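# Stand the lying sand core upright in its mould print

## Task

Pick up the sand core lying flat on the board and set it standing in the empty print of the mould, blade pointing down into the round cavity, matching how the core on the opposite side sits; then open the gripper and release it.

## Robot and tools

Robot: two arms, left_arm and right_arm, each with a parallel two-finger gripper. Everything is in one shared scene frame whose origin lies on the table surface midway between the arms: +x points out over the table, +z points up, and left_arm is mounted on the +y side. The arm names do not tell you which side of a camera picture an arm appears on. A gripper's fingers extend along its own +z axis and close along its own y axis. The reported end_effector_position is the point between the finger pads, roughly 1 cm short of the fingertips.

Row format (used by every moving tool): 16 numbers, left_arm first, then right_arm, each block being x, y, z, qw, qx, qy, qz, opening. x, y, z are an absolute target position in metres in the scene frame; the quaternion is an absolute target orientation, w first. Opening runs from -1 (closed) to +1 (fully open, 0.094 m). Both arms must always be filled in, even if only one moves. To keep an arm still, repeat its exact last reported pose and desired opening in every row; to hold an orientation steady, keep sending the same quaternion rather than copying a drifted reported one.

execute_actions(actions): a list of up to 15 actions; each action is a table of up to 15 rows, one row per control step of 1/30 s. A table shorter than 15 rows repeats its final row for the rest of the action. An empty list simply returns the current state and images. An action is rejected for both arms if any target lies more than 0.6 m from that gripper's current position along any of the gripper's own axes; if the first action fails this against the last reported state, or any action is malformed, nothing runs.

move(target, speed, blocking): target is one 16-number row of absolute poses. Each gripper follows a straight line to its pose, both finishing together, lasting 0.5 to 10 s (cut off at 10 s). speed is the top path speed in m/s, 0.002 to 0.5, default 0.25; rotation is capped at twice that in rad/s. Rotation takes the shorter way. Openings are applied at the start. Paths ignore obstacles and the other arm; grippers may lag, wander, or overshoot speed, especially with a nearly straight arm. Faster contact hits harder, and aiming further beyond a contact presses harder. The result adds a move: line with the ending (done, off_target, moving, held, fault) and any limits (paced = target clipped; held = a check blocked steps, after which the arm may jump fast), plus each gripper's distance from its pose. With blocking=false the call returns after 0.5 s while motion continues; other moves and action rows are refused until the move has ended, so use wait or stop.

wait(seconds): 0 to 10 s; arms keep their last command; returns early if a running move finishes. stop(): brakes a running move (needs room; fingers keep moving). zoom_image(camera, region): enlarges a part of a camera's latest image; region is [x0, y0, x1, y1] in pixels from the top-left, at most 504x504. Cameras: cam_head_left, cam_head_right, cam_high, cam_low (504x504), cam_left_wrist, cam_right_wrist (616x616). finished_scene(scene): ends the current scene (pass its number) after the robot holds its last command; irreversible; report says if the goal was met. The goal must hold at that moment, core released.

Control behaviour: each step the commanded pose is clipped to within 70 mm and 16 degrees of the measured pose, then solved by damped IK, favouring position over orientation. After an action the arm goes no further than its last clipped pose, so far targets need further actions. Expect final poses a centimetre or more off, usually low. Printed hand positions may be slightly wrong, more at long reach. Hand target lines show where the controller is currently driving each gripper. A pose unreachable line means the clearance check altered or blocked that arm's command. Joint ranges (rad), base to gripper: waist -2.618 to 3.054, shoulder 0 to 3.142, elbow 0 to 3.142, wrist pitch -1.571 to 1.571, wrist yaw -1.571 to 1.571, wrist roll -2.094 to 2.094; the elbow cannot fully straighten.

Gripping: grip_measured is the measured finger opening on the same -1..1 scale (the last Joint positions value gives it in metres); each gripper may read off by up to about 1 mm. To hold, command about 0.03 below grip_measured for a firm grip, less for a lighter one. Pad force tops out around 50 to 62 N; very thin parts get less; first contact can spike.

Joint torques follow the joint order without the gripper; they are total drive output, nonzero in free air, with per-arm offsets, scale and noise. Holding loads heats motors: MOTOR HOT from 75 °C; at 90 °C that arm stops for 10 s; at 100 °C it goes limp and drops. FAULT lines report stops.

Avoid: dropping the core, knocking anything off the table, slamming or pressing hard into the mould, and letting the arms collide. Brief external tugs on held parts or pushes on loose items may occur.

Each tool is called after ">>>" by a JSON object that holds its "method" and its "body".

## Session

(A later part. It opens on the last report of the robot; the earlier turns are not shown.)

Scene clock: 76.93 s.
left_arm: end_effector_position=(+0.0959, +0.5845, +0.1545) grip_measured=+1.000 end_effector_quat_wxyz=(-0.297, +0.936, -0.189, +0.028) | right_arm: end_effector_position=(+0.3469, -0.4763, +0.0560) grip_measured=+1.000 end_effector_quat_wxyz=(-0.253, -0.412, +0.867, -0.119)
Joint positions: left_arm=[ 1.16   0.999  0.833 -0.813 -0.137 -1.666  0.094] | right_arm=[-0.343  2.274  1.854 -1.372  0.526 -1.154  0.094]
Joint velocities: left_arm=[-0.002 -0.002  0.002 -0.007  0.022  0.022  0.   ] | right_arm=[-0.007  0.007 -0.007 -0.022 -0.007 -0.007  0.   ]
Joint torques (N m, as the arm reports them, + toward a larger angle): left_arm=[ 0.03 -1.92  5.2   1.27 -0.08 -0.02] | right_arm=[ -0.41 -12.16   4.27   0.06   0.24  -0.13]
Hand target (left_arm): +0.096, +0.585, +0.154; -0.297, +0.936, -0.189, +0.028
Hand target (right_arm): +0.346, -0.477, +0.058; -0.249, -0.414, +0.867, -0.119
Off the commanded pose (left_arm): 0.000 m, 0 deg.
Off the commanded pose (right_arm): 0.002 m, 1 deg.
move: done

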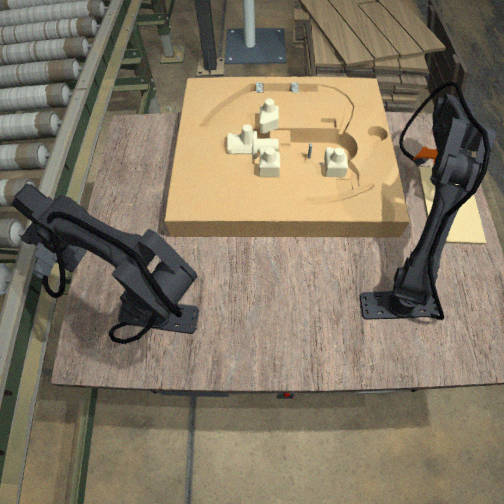

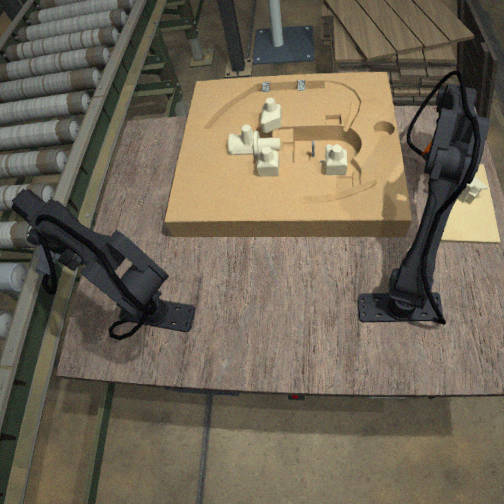

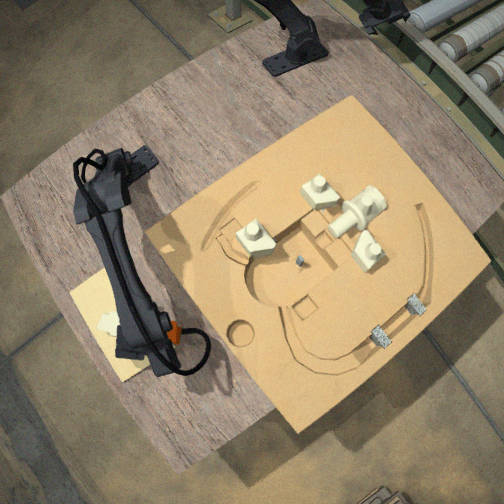

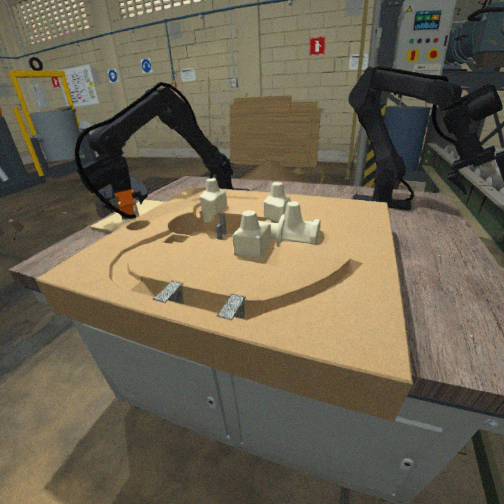

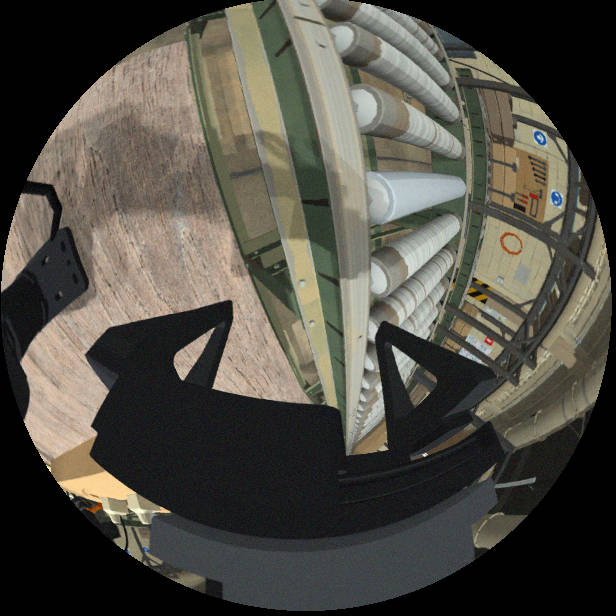

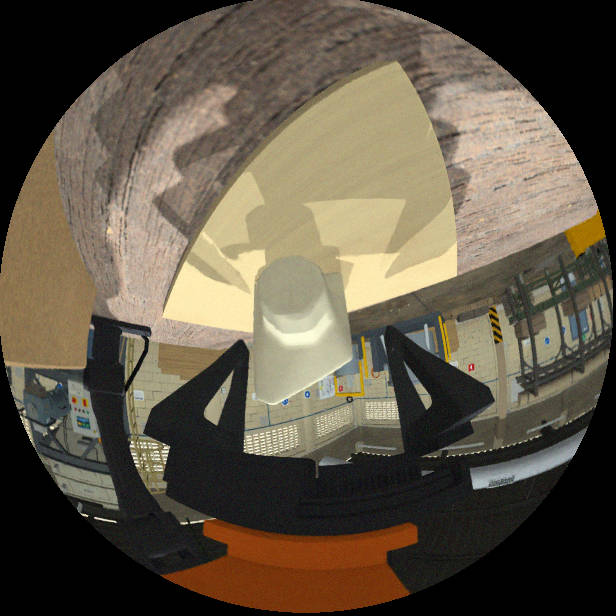

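>>> {"method": "move", "body": {"target": [0.0959,0.5845,0.1545,-0.297,0.936,-0.189,0.028,1, 0.330,-0.484,0.050,-0.249,-0.414,0.868,-0.119,1], "speed": 0.04}}

>>> {"method": "zoom_image", "body": {"camera": "cam_high", "region": [70,270,190,390]}}

Scene clock: 83.07 s.
left_arm: end_effector_position=(+0.0959, +0.5845, +0.1545) grip_measured=+1.000 end_effector_quat_wxyz=(-0.297, +0.936, -0.189, +0.028) | right_arm: end_effector_position=(+0.3309, -0.4815, +0.0409) grip_measured=+1.000 end_effector_quat_wxyz=(-0.257, -0.415, +0.866, -0.111)
Joint positions: left_arm=[ 1.16   0.999  0.833 -0.813 -0.137 -1.666  0.094] | right_arm=[-0.369  2.243  1.741 -1.291  0.526 -1.186  0.094]
Joint velocities: left_arm=[-0.007  0.007 -0.012  0.022 -0.022 -0.007  0.   ] | right_arm=[-0.017 -0.007 -0.007 -0.022  0.022  0.007  0.   ]
Joint torques (N m, as the arm reports them, + toward a larger angle): left_arm=[ 0.   -2.09  5.26  1.28 -0.07  0.  ] | right_arm=[ -0.62 -13.34   4.07   0.04   0.29  -0.14]
Hand target (left_arm): +0.096, +0.585, +0.154; -0.297, +0.936, -0.189, +0.028
Hand target (right_arm): +0.330, -0.484, +0.050; -0.249, -0.414, +0.868, -0.119
Off the commanded pose (left_arm): 0.000 m, 0 deg.
Off the commanded pose (right_arm): 0.009 m, 1 deg.
move: done

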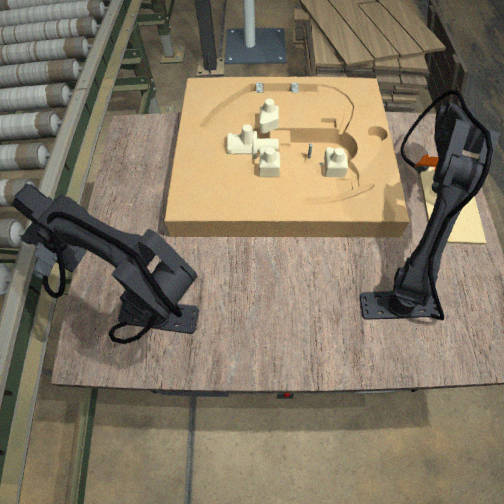

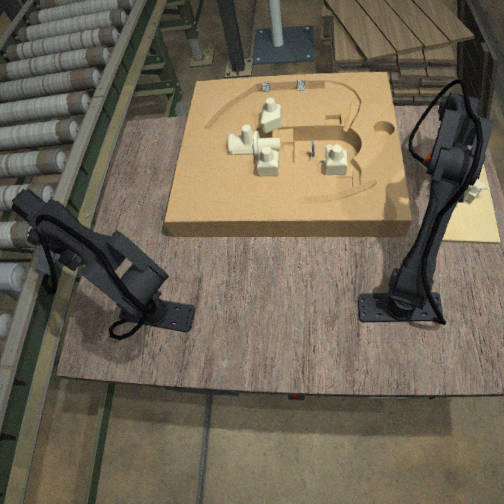

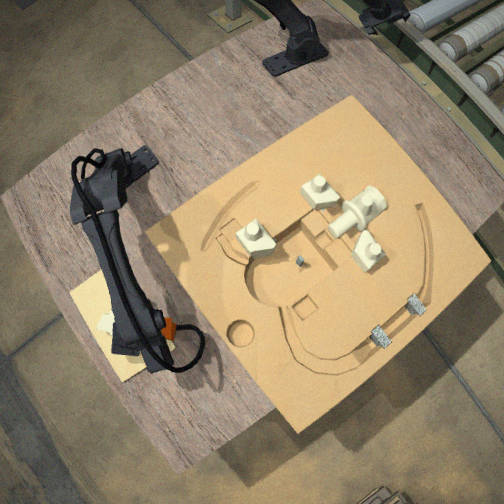

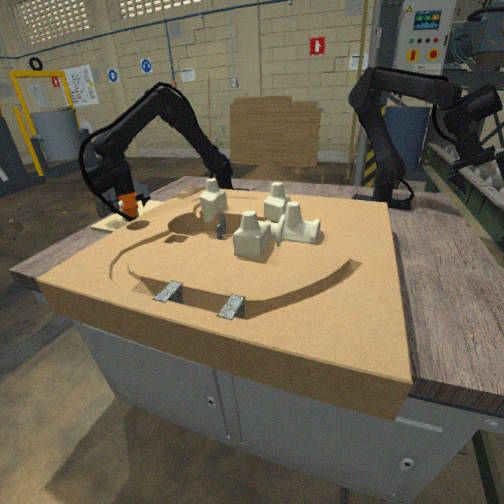

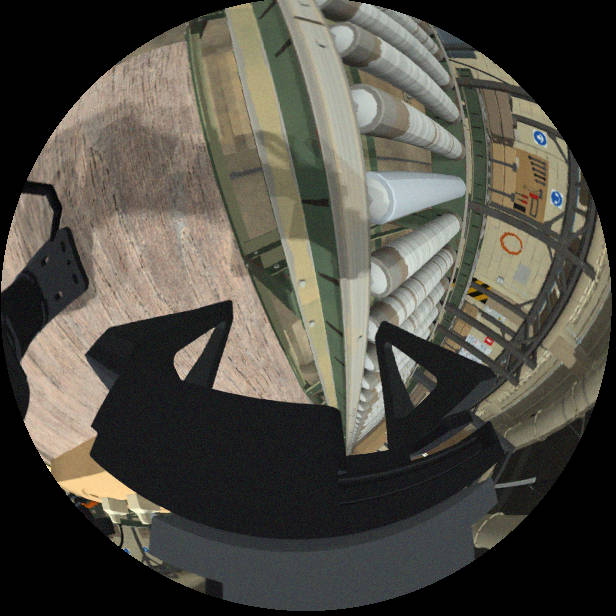

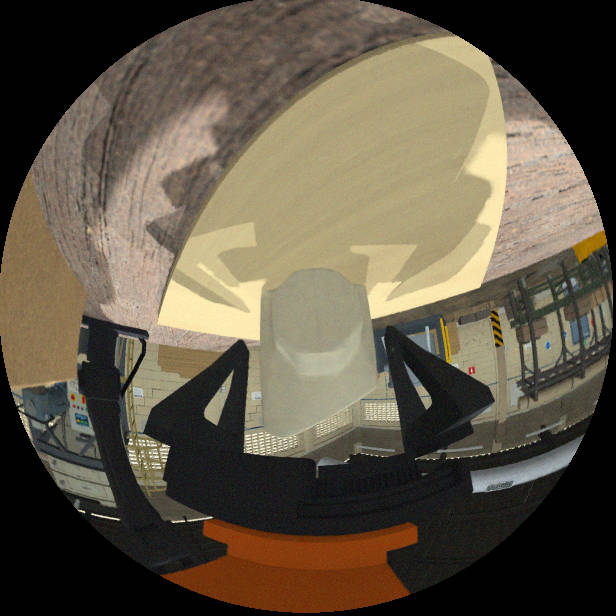

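Region (70, 270, 190, 390) of cam_high's 504x504 image, scaled by 4.200, with more detail than that image has.

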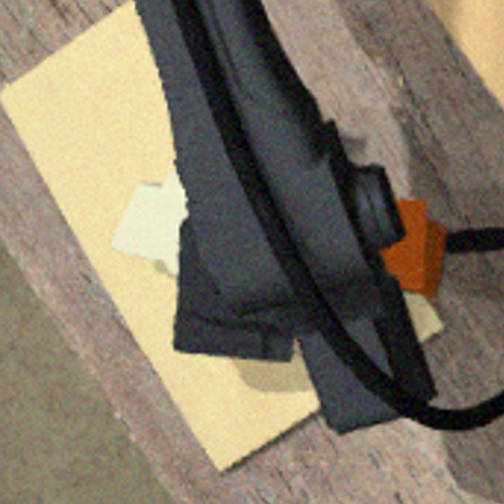

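>>> {"method": "move", "body": {"target": [0.0959,0.5845,0.1545,-0.297,0.936,-0.189,0.028,1, 0.330,-0.484,0.050,-0.249,-0.414,0.868,-0.119,0.12], "speed": 0.04}}

Scene clock: 85.57 s.
left_arm: end_effector_position=(+0.0959, +0.5845, +0.1545) grip_measured=+1.000 end_effector_quat_wxyz=(-0.297, +0.936, -0.189, +0.028) | right_arm: end_effector_position=(+0.3317, -0.4819, +0.0407) grip_measured=+0.167 end_effector_quat_wxyz=(-0.256, -0.415, +0.866, -0.112)
Joint positions: left_arm=[ 1.16   0.999  0.833 -0.813 -0.137 -1.666  0.094] | right_arm=[-0.369  2.243  1.741 -1.287  0.526 -1.187  0.055]
Joint velocities: left_arm=[-0.002 -0.007  0.012 -0.037 -0.007  0.007  0.   ] | right_arm=[-0.002 -0.002  0.002 -0.007 -0.037  0.022  0.001]
Joint torques (N m, as the arm reports them, + toward a larger angle): left_arm=[-0.01 -1.93  5.25  1.28 -0.07 -0.04] | right_arm=[ -0.57 -13.29   4.18   0.02   0.3   -0.13]
Hand target (left_arm): +0.096, +0.585, +0.155; -0.297, +0.936, -0.189, +0.028
Hand target (right_arm): +0.330, -0.484, +0.050; -0.249, -0.414, +0.867, -0.119
Off the commanded pose (left_arm): 0.000 m, 0 deg.
Off the commanded pose (right_arm): 0.010 m, 1 deg.
move: done

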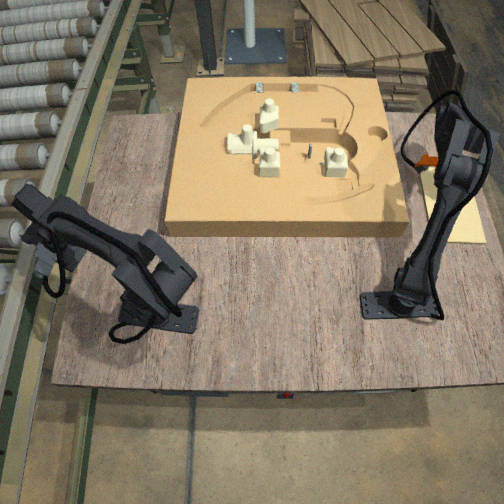

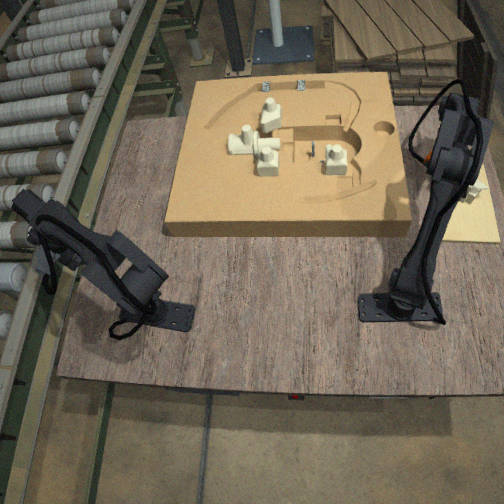

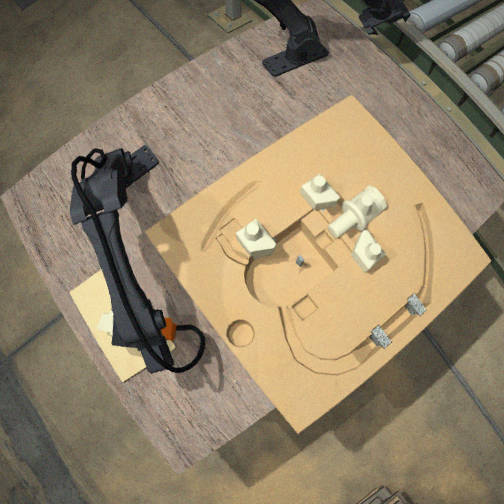

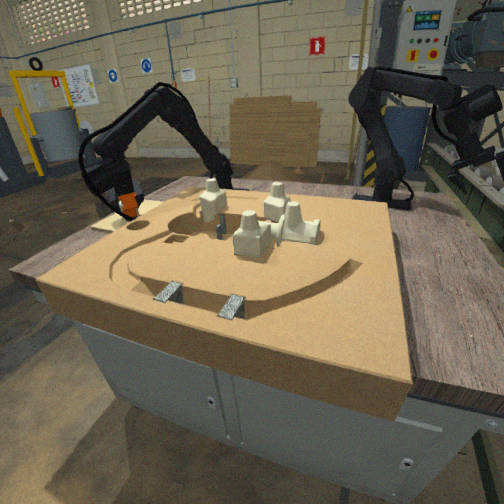

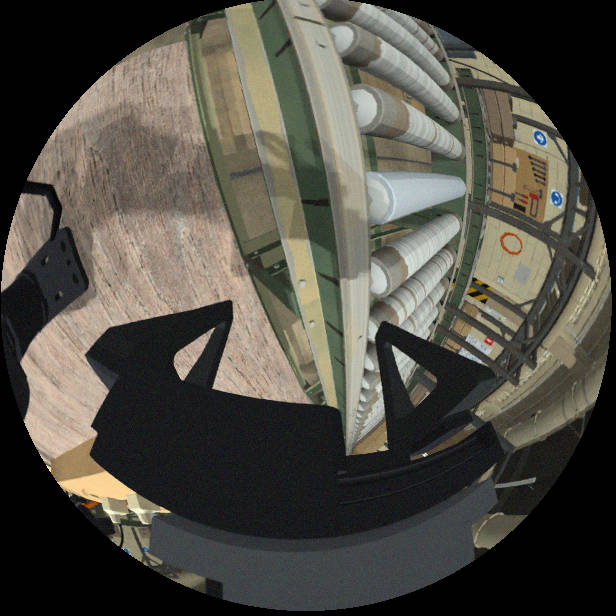

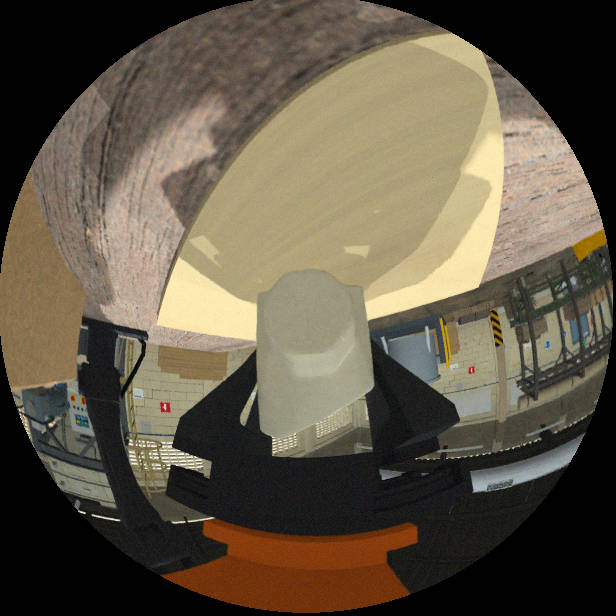

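>>> {"method": "move", "body": {"target": [0.0959,0.5845,0.1545,-0.297,0.936,-0.189,0.028,1, 0.335,-0.47,0.16,-0.2,-0.40,0.89,-0.09,0.13], "speed": 0.12}}

>>> {"method": "move", "body": {"target": [0.0959,0.5845,0.1545,-0.297,0.936,-0.189,0.028,1, 0.42,-0.34,0.23,0.481,0,0.877,0,0.13], "speed": 0.2}}

>>> {"method": "move", "body": {"target": [0.0959,0.5845,0.1545,-0.297,0.936,-0.189,0.028,1, 0.52,-0.13,0.19,0.481,0,0.877,0,0.13], "speed": 0.15}}

Scene clock: 94.63 s.
left_arm: end_effector_position=(+0.0959, +0.5845, +0.1545) grip_measured=+1.000 end_effector_quat_wxyz=(-0.297, +0.936, -0.189, +0.028) | right_arm: end_effector_position=(+0.3371, -0.4636, +0.1357) grip_measured=+0.167 end_effector_quat_wxyz=(-0.185, -0.415, +0.885, -0.101)
Joint positions: left_arm=[ 1.16   0.999  0.833 -0.813 -0.137 -1.666  0.094] | right_arm=[-0.369  2.112  1.962 -1.546  0.407 -1.205  0.055]
Joint velocities: left_arm=[ 0.012  0.007 -0.002 -0.066 -0.007  0.022  0.   ] | right_arm=[ 0.002 -0.002 -0.017 -0.007  0.066 -0.007 -0.001]
Joint torques (N m, as the arm reports them, + toward a larger angle): left_arm=[ 0.03 -1.93  5.21  1.26 -0.07 -0.03] | right_arm=[ -1.03 -12.93   7.76  -0.05   0.37  -0.14]
Hand target (left_arm): +0.096, +0.585, +0.154; -0.297, +0.936, -0.189, +0.028
Hand target (right_arm): +0.336, -0.470, +0.159; -0.172, -0.410, +0.888, -0.122
Off the commanded pose (left_arm): 0.000 m, 0 deg.
Off the commanded pose (right_arm): 0.025 m, 3 deg.
joint sent to its limit (right arm) — the command would take joint 4 (wrist pitch) past its lower limit, so that joint was sent only as far as its limit.
move: off_target (right_arm)

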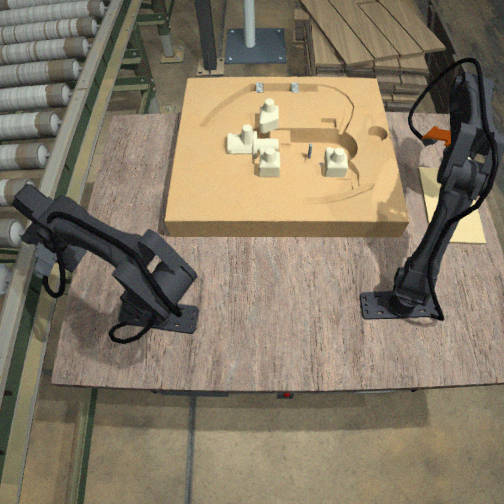

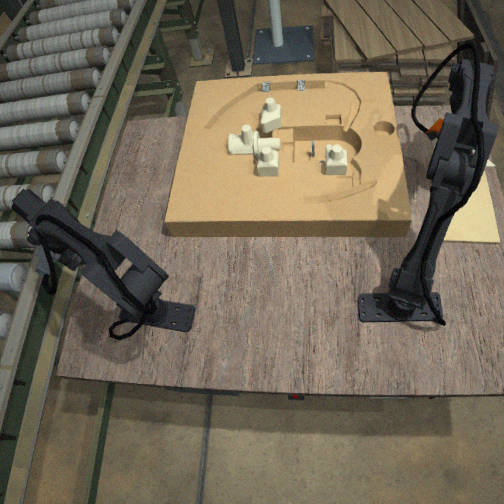

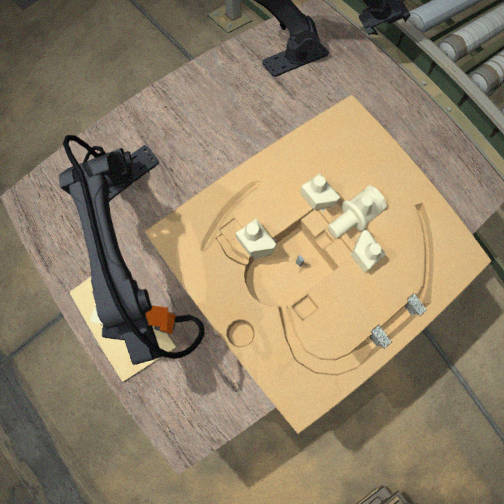

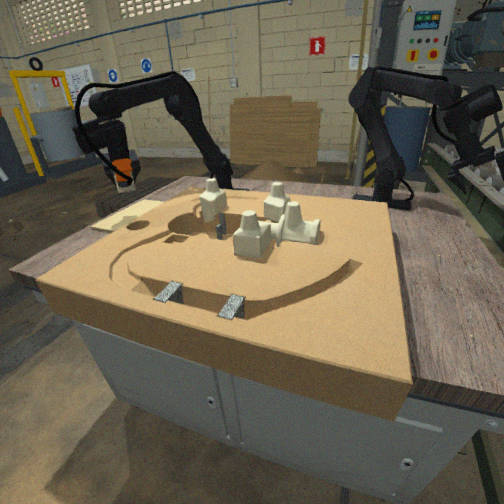

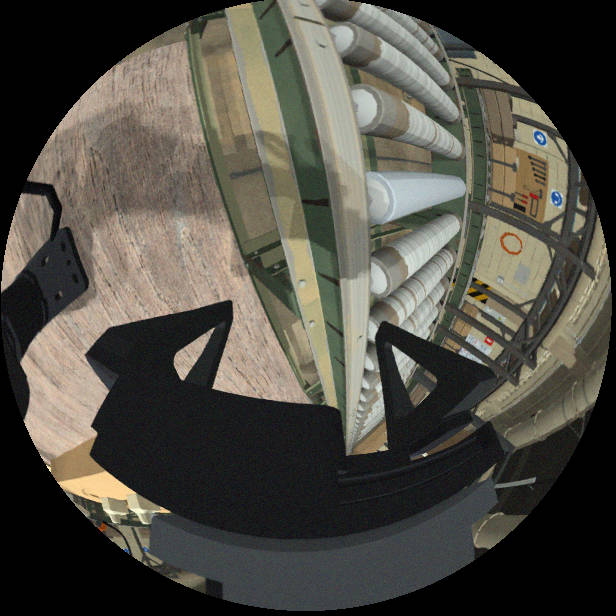

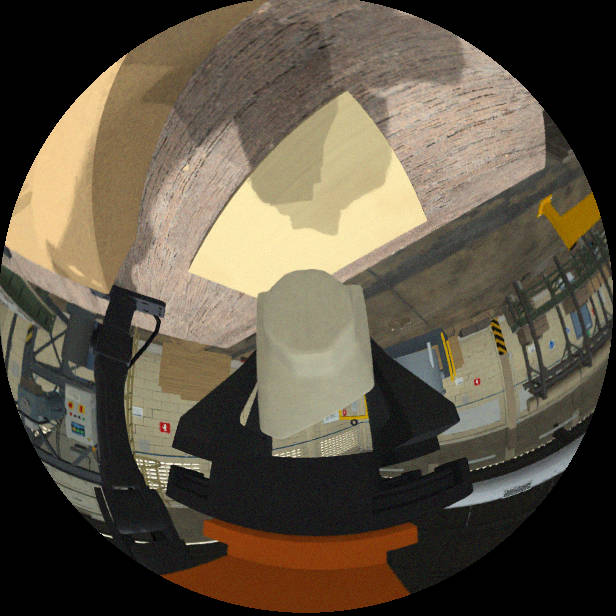

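Scene clock: 99.43 s.
left_arm: end_effector_position=(+0.0959, +0.5845, +0.1545) grip_measured=+1.000 end_effector_quat_wxyz=(-0.297, +0.936, -0.189, +0.028) | right_arm: end_effector_position=(+0.4087, -0.3420, +0.1959) grip_measured=+0.166 end_effector_quat_wxyz=(+0.424, +0.000, +0.906, +0.006)
Joint positions: left_arm=[ 1.16   0.999  0.833 -0.813 -0.137 -1.666  0.094] | right_arm=[-0.3    1.387  1.06  -0.39  -0.226 -0.179  0.055]
Joint velocities: left_arm=[ 0.002 -0.012  0.007  0.037 -0.051 -0.007  0.   ] | right_arm=[ 0.002 -0.007 -0.007 -0.007  0.007 -0.037 -0.001]
Joint torques (N m, as the arm reports them, + toward a larger angle): left_arm=[ 0.06 -1.98  5.24  1.3  -0.07 -0.03] | right_arm=[ 0.73 -8.39  7.14  2.54 -0.15  0.05]
Hand target (left_arm): +0.096, +0.585, +0.154; -0.297, +0.936, -0.189, +0.028
Hand target (right_arm): +0.418, -0.340, +0.232; +0.480, -0.008, +0.877, -0.004
Off the commanded pose (left_arm): 0.000 m, 0 deg.
Off the commanded pose (right_arm): 0.036 m, 7 deg.
move: off_target (right_arm)

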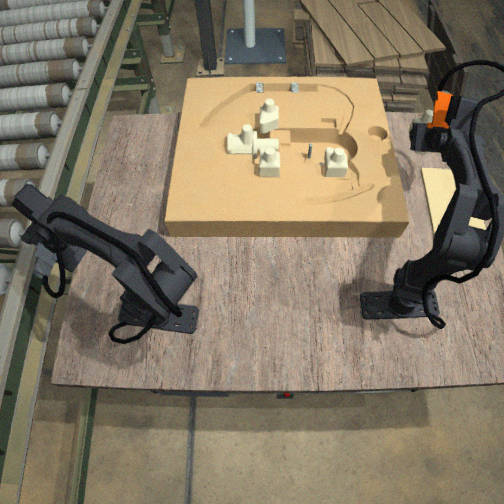

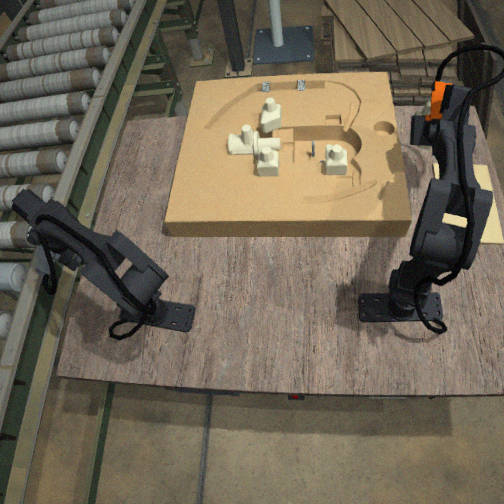

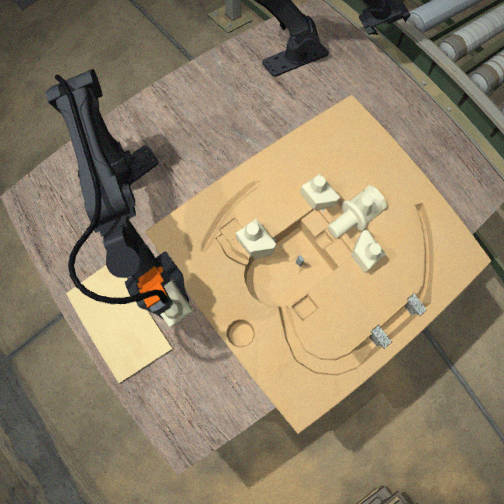

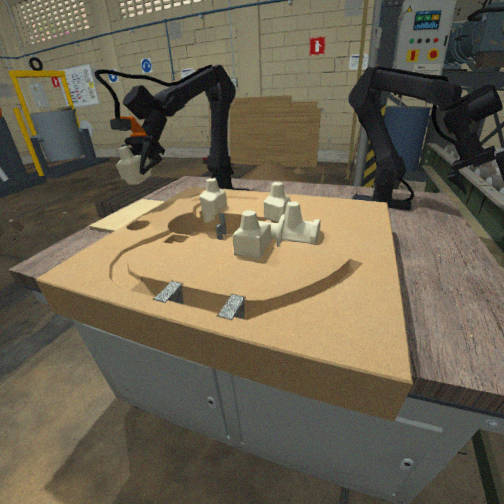

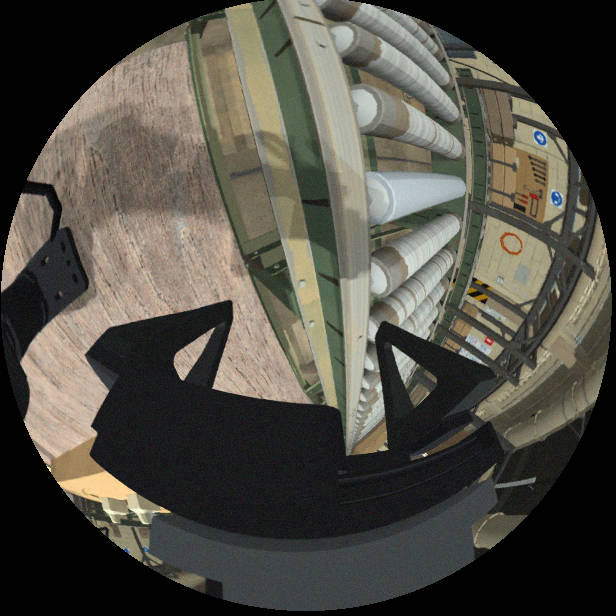

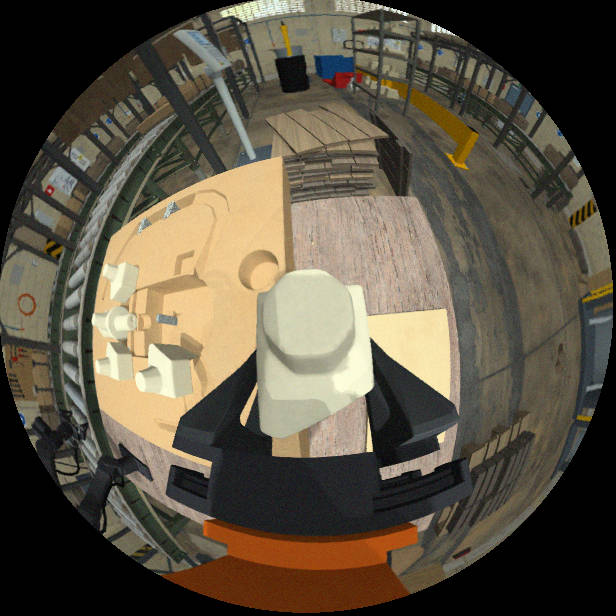

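Scene clock: 101.60 s.
left_arm: end_effector_position=(+0.0959, +0.5845, +0.1545) grip_measured=+1.000 end_effector_quat_wxyz=(-0.297, +0.936, -0.189, +0.028) | right_arm: end_effector_position=(+0.4951, -0.1344, +0.1439) grip_measured=+0.166 end_effector_quat_wxyz=(+0.416, -0.023, +0.909, -0.014)
Joint positions: left_arm=[ 1.16   0.999  0.833 -0.813 -0.137 -1.666  0.094] | right_arm=[ 0.344  1.814  1.307 -0.239  0.277  0.189  0.055]
Joint velocities: left_arm=[-0.007 -0.007 -0.017  0.007 -0.007 -0.007  0.   ] | right_arm=[-0.007  0.002  0.037 -0.007  0.081  0.007  0.   ]
Joint torques (N m, as the arm reports them, + toward a larger angle): left_arm=[ 0.1  -2.01  5.25  1.27 -0.06 -0.03] | right_arm=[-0.07 -9.9  10.07  2.44  0.35  0.07]
Hand target (left_arm): +0.096, +0.585, +0.155; -0.297, +0.936, -0.189, +0.028
Hand target (right_arm): +0.516, -0.131, +0.189; +0.478, -0.001, +0.878, -0.001
Off the commanded pose (left_arm): 0.000 m, 0 deg.
Off the commanded pose (right_arm): 0.053 m, 9 deg.
move: off_target (right_arm)

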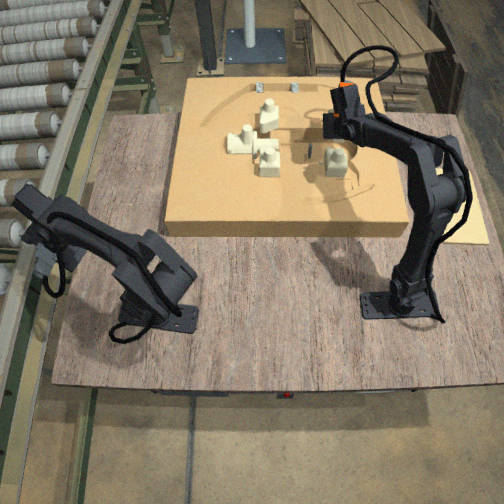

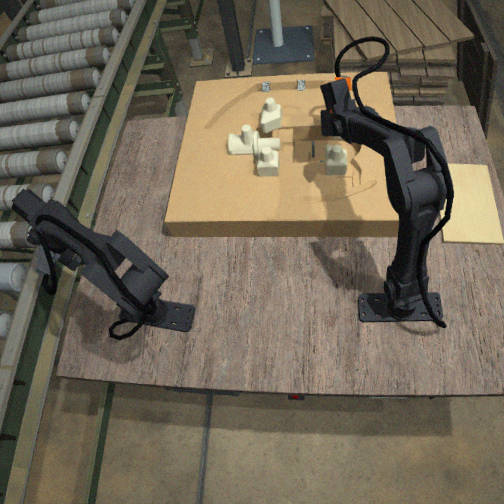

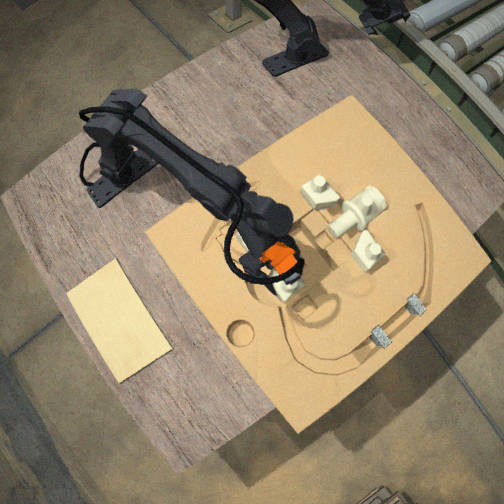

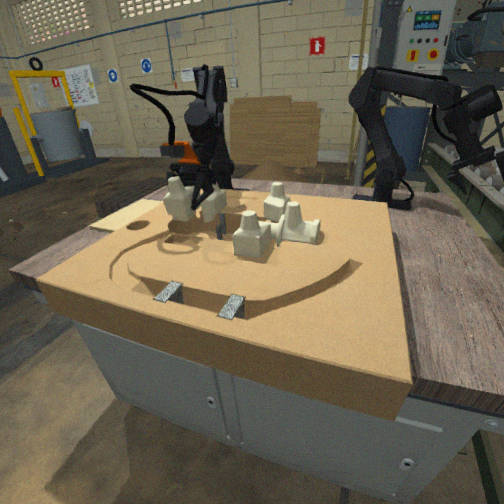

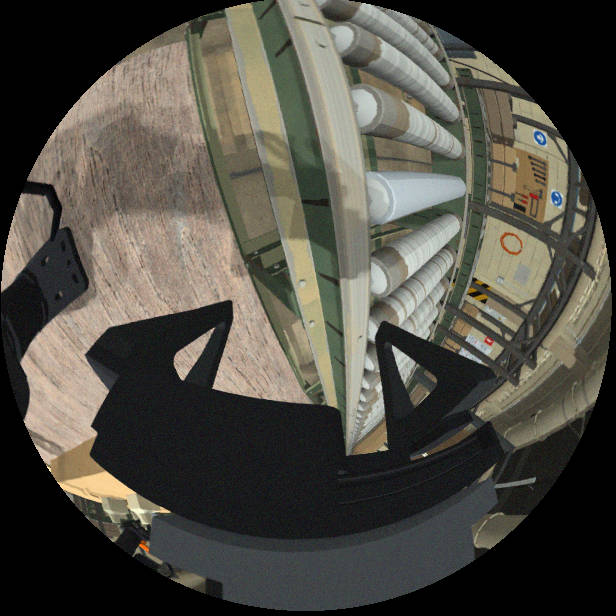

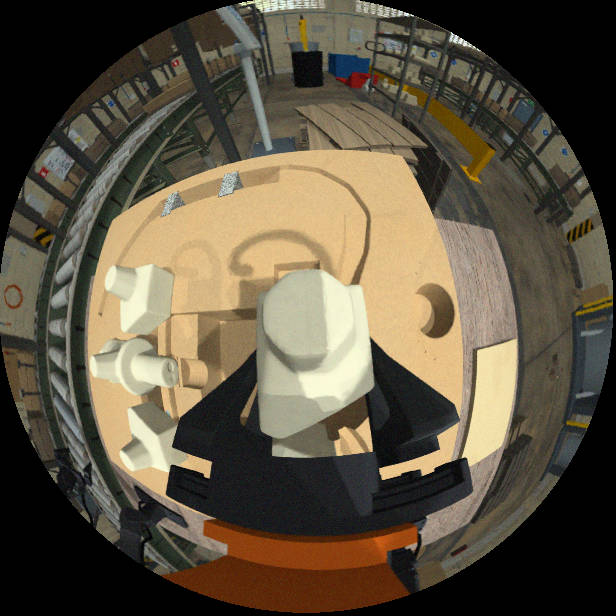

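>>> {"method": "move", "body": {"target": [0.0959,0.5845,0.1545,-0.297,0.936,-0.189,0.028,1, 0.545,-0.122,0.205,0.545,0.02,0.838,0.012,0.13], "speed": 0.04}}

>>> {"method": "zoom_image", "body": {"camera": "cam_low", "region": [130,130,270,270]}}

>>> {"method": "zoom_image", "body": {"camera": "cam_high", "region": [230,220,370,360]}}

Scene clock: 109.30 s.
left_arm: end_effector_position=(+0.0959, +0.5845, +0.1545) grip_measured=+1.000 end_effector_quat_wxyz=(-0.297, +0.936, -0.189, +0.028) | right_arm: end_effector_position=(+0.5244, -0.1302, +0.1564) grip_measured=+0.166 end_effector_quat_wxyz=(+0.483, -0.001, +0.875, -0.007)
Joint positions: left_arm=[ 1.16   0.999  0.833 -0.813 -0.137 -1.666  0.094] | right_arm=[ 0.344  1.861  1.295 -0.029  0.315  0.191  0.055]
Joint velocities: left_arm=[-0.012 -0.027  0.002  0.037  0.022 -0.037  0.   ] | right_arm=[-0.002 -0.002  0.002 -0.022 -0.022  0.066  0.   ]
Joint torques (N m, as the arm reports them, + toward a larger angle): left_arm=[ 0.14 -2.03  5.15  1.25 -0.04 -0.01] | right_arm=[  0.57 -10.57   9.76   2.65   0.34   0.06]
Hand target (left_arm): +0.096, +0.585, +0.154; -0.297, +0.936, -0.189, +0.028
Hand target (right_arm): +0.540, -0.124, +0.206; +0.545, +0.019, +0.838, +0.011
Off the commanded pose (left_arm): 0.000 m, 0 deg.
Off the commanded pose (right_arm): 0.053 m, 9 deg.
move: off_target (right_arm)

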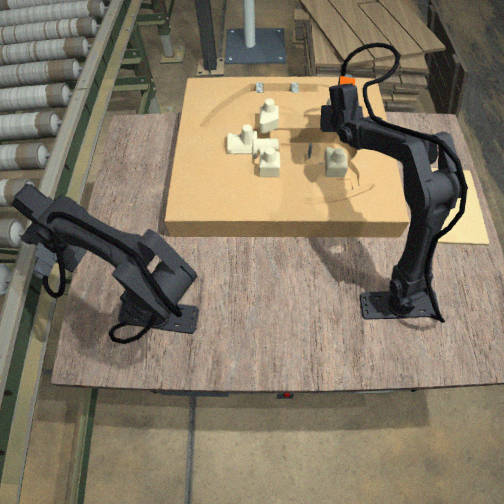

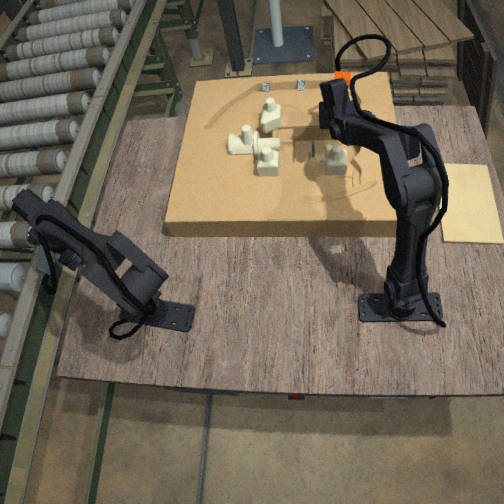

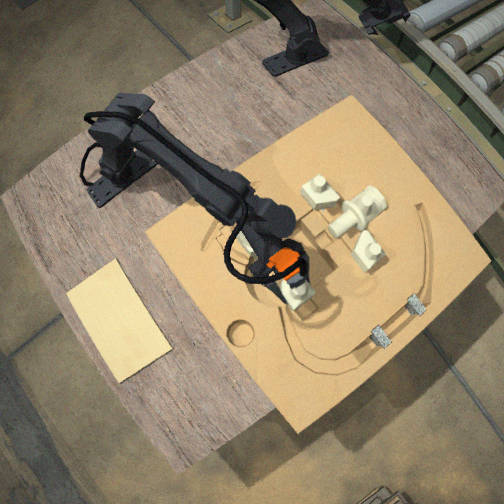

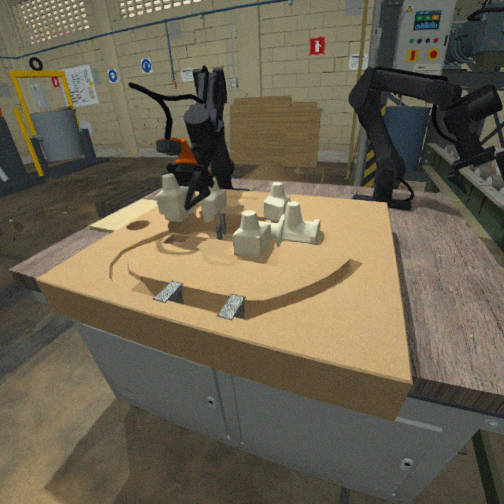

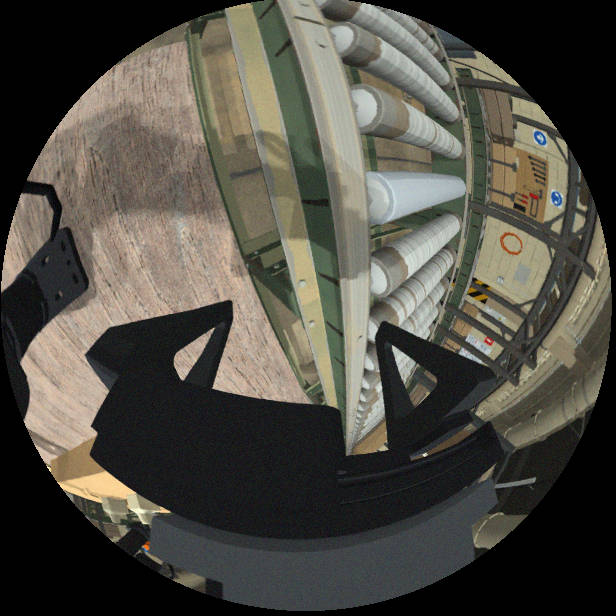

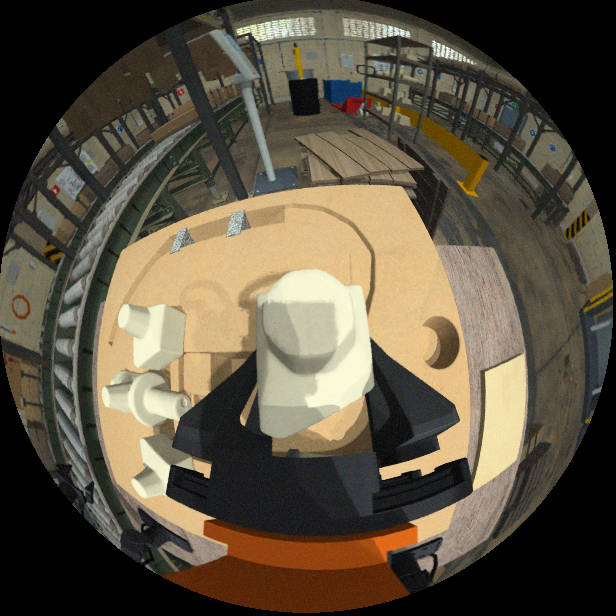

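Region (130, 130, 270, 270) of cam_low's 504x504 image, scaled by 3.600, with more detail than that image has.

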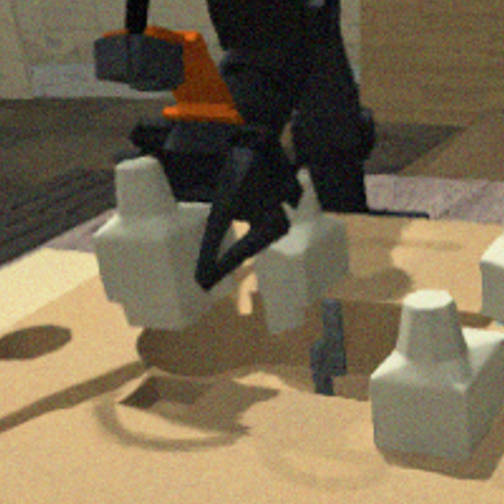

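Region (230, 220, 370, 360) of cam_high's 504x504 image, scaled by 3.600, with more detail than that image has.

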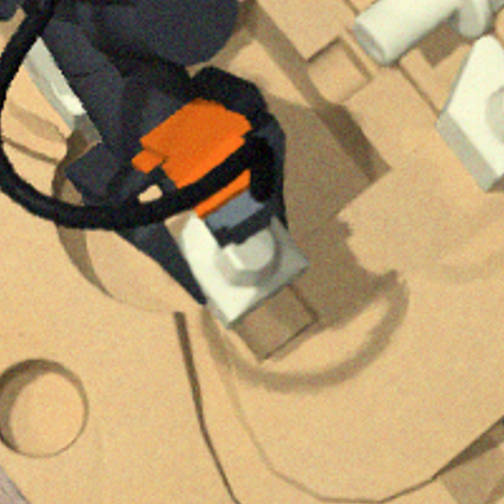

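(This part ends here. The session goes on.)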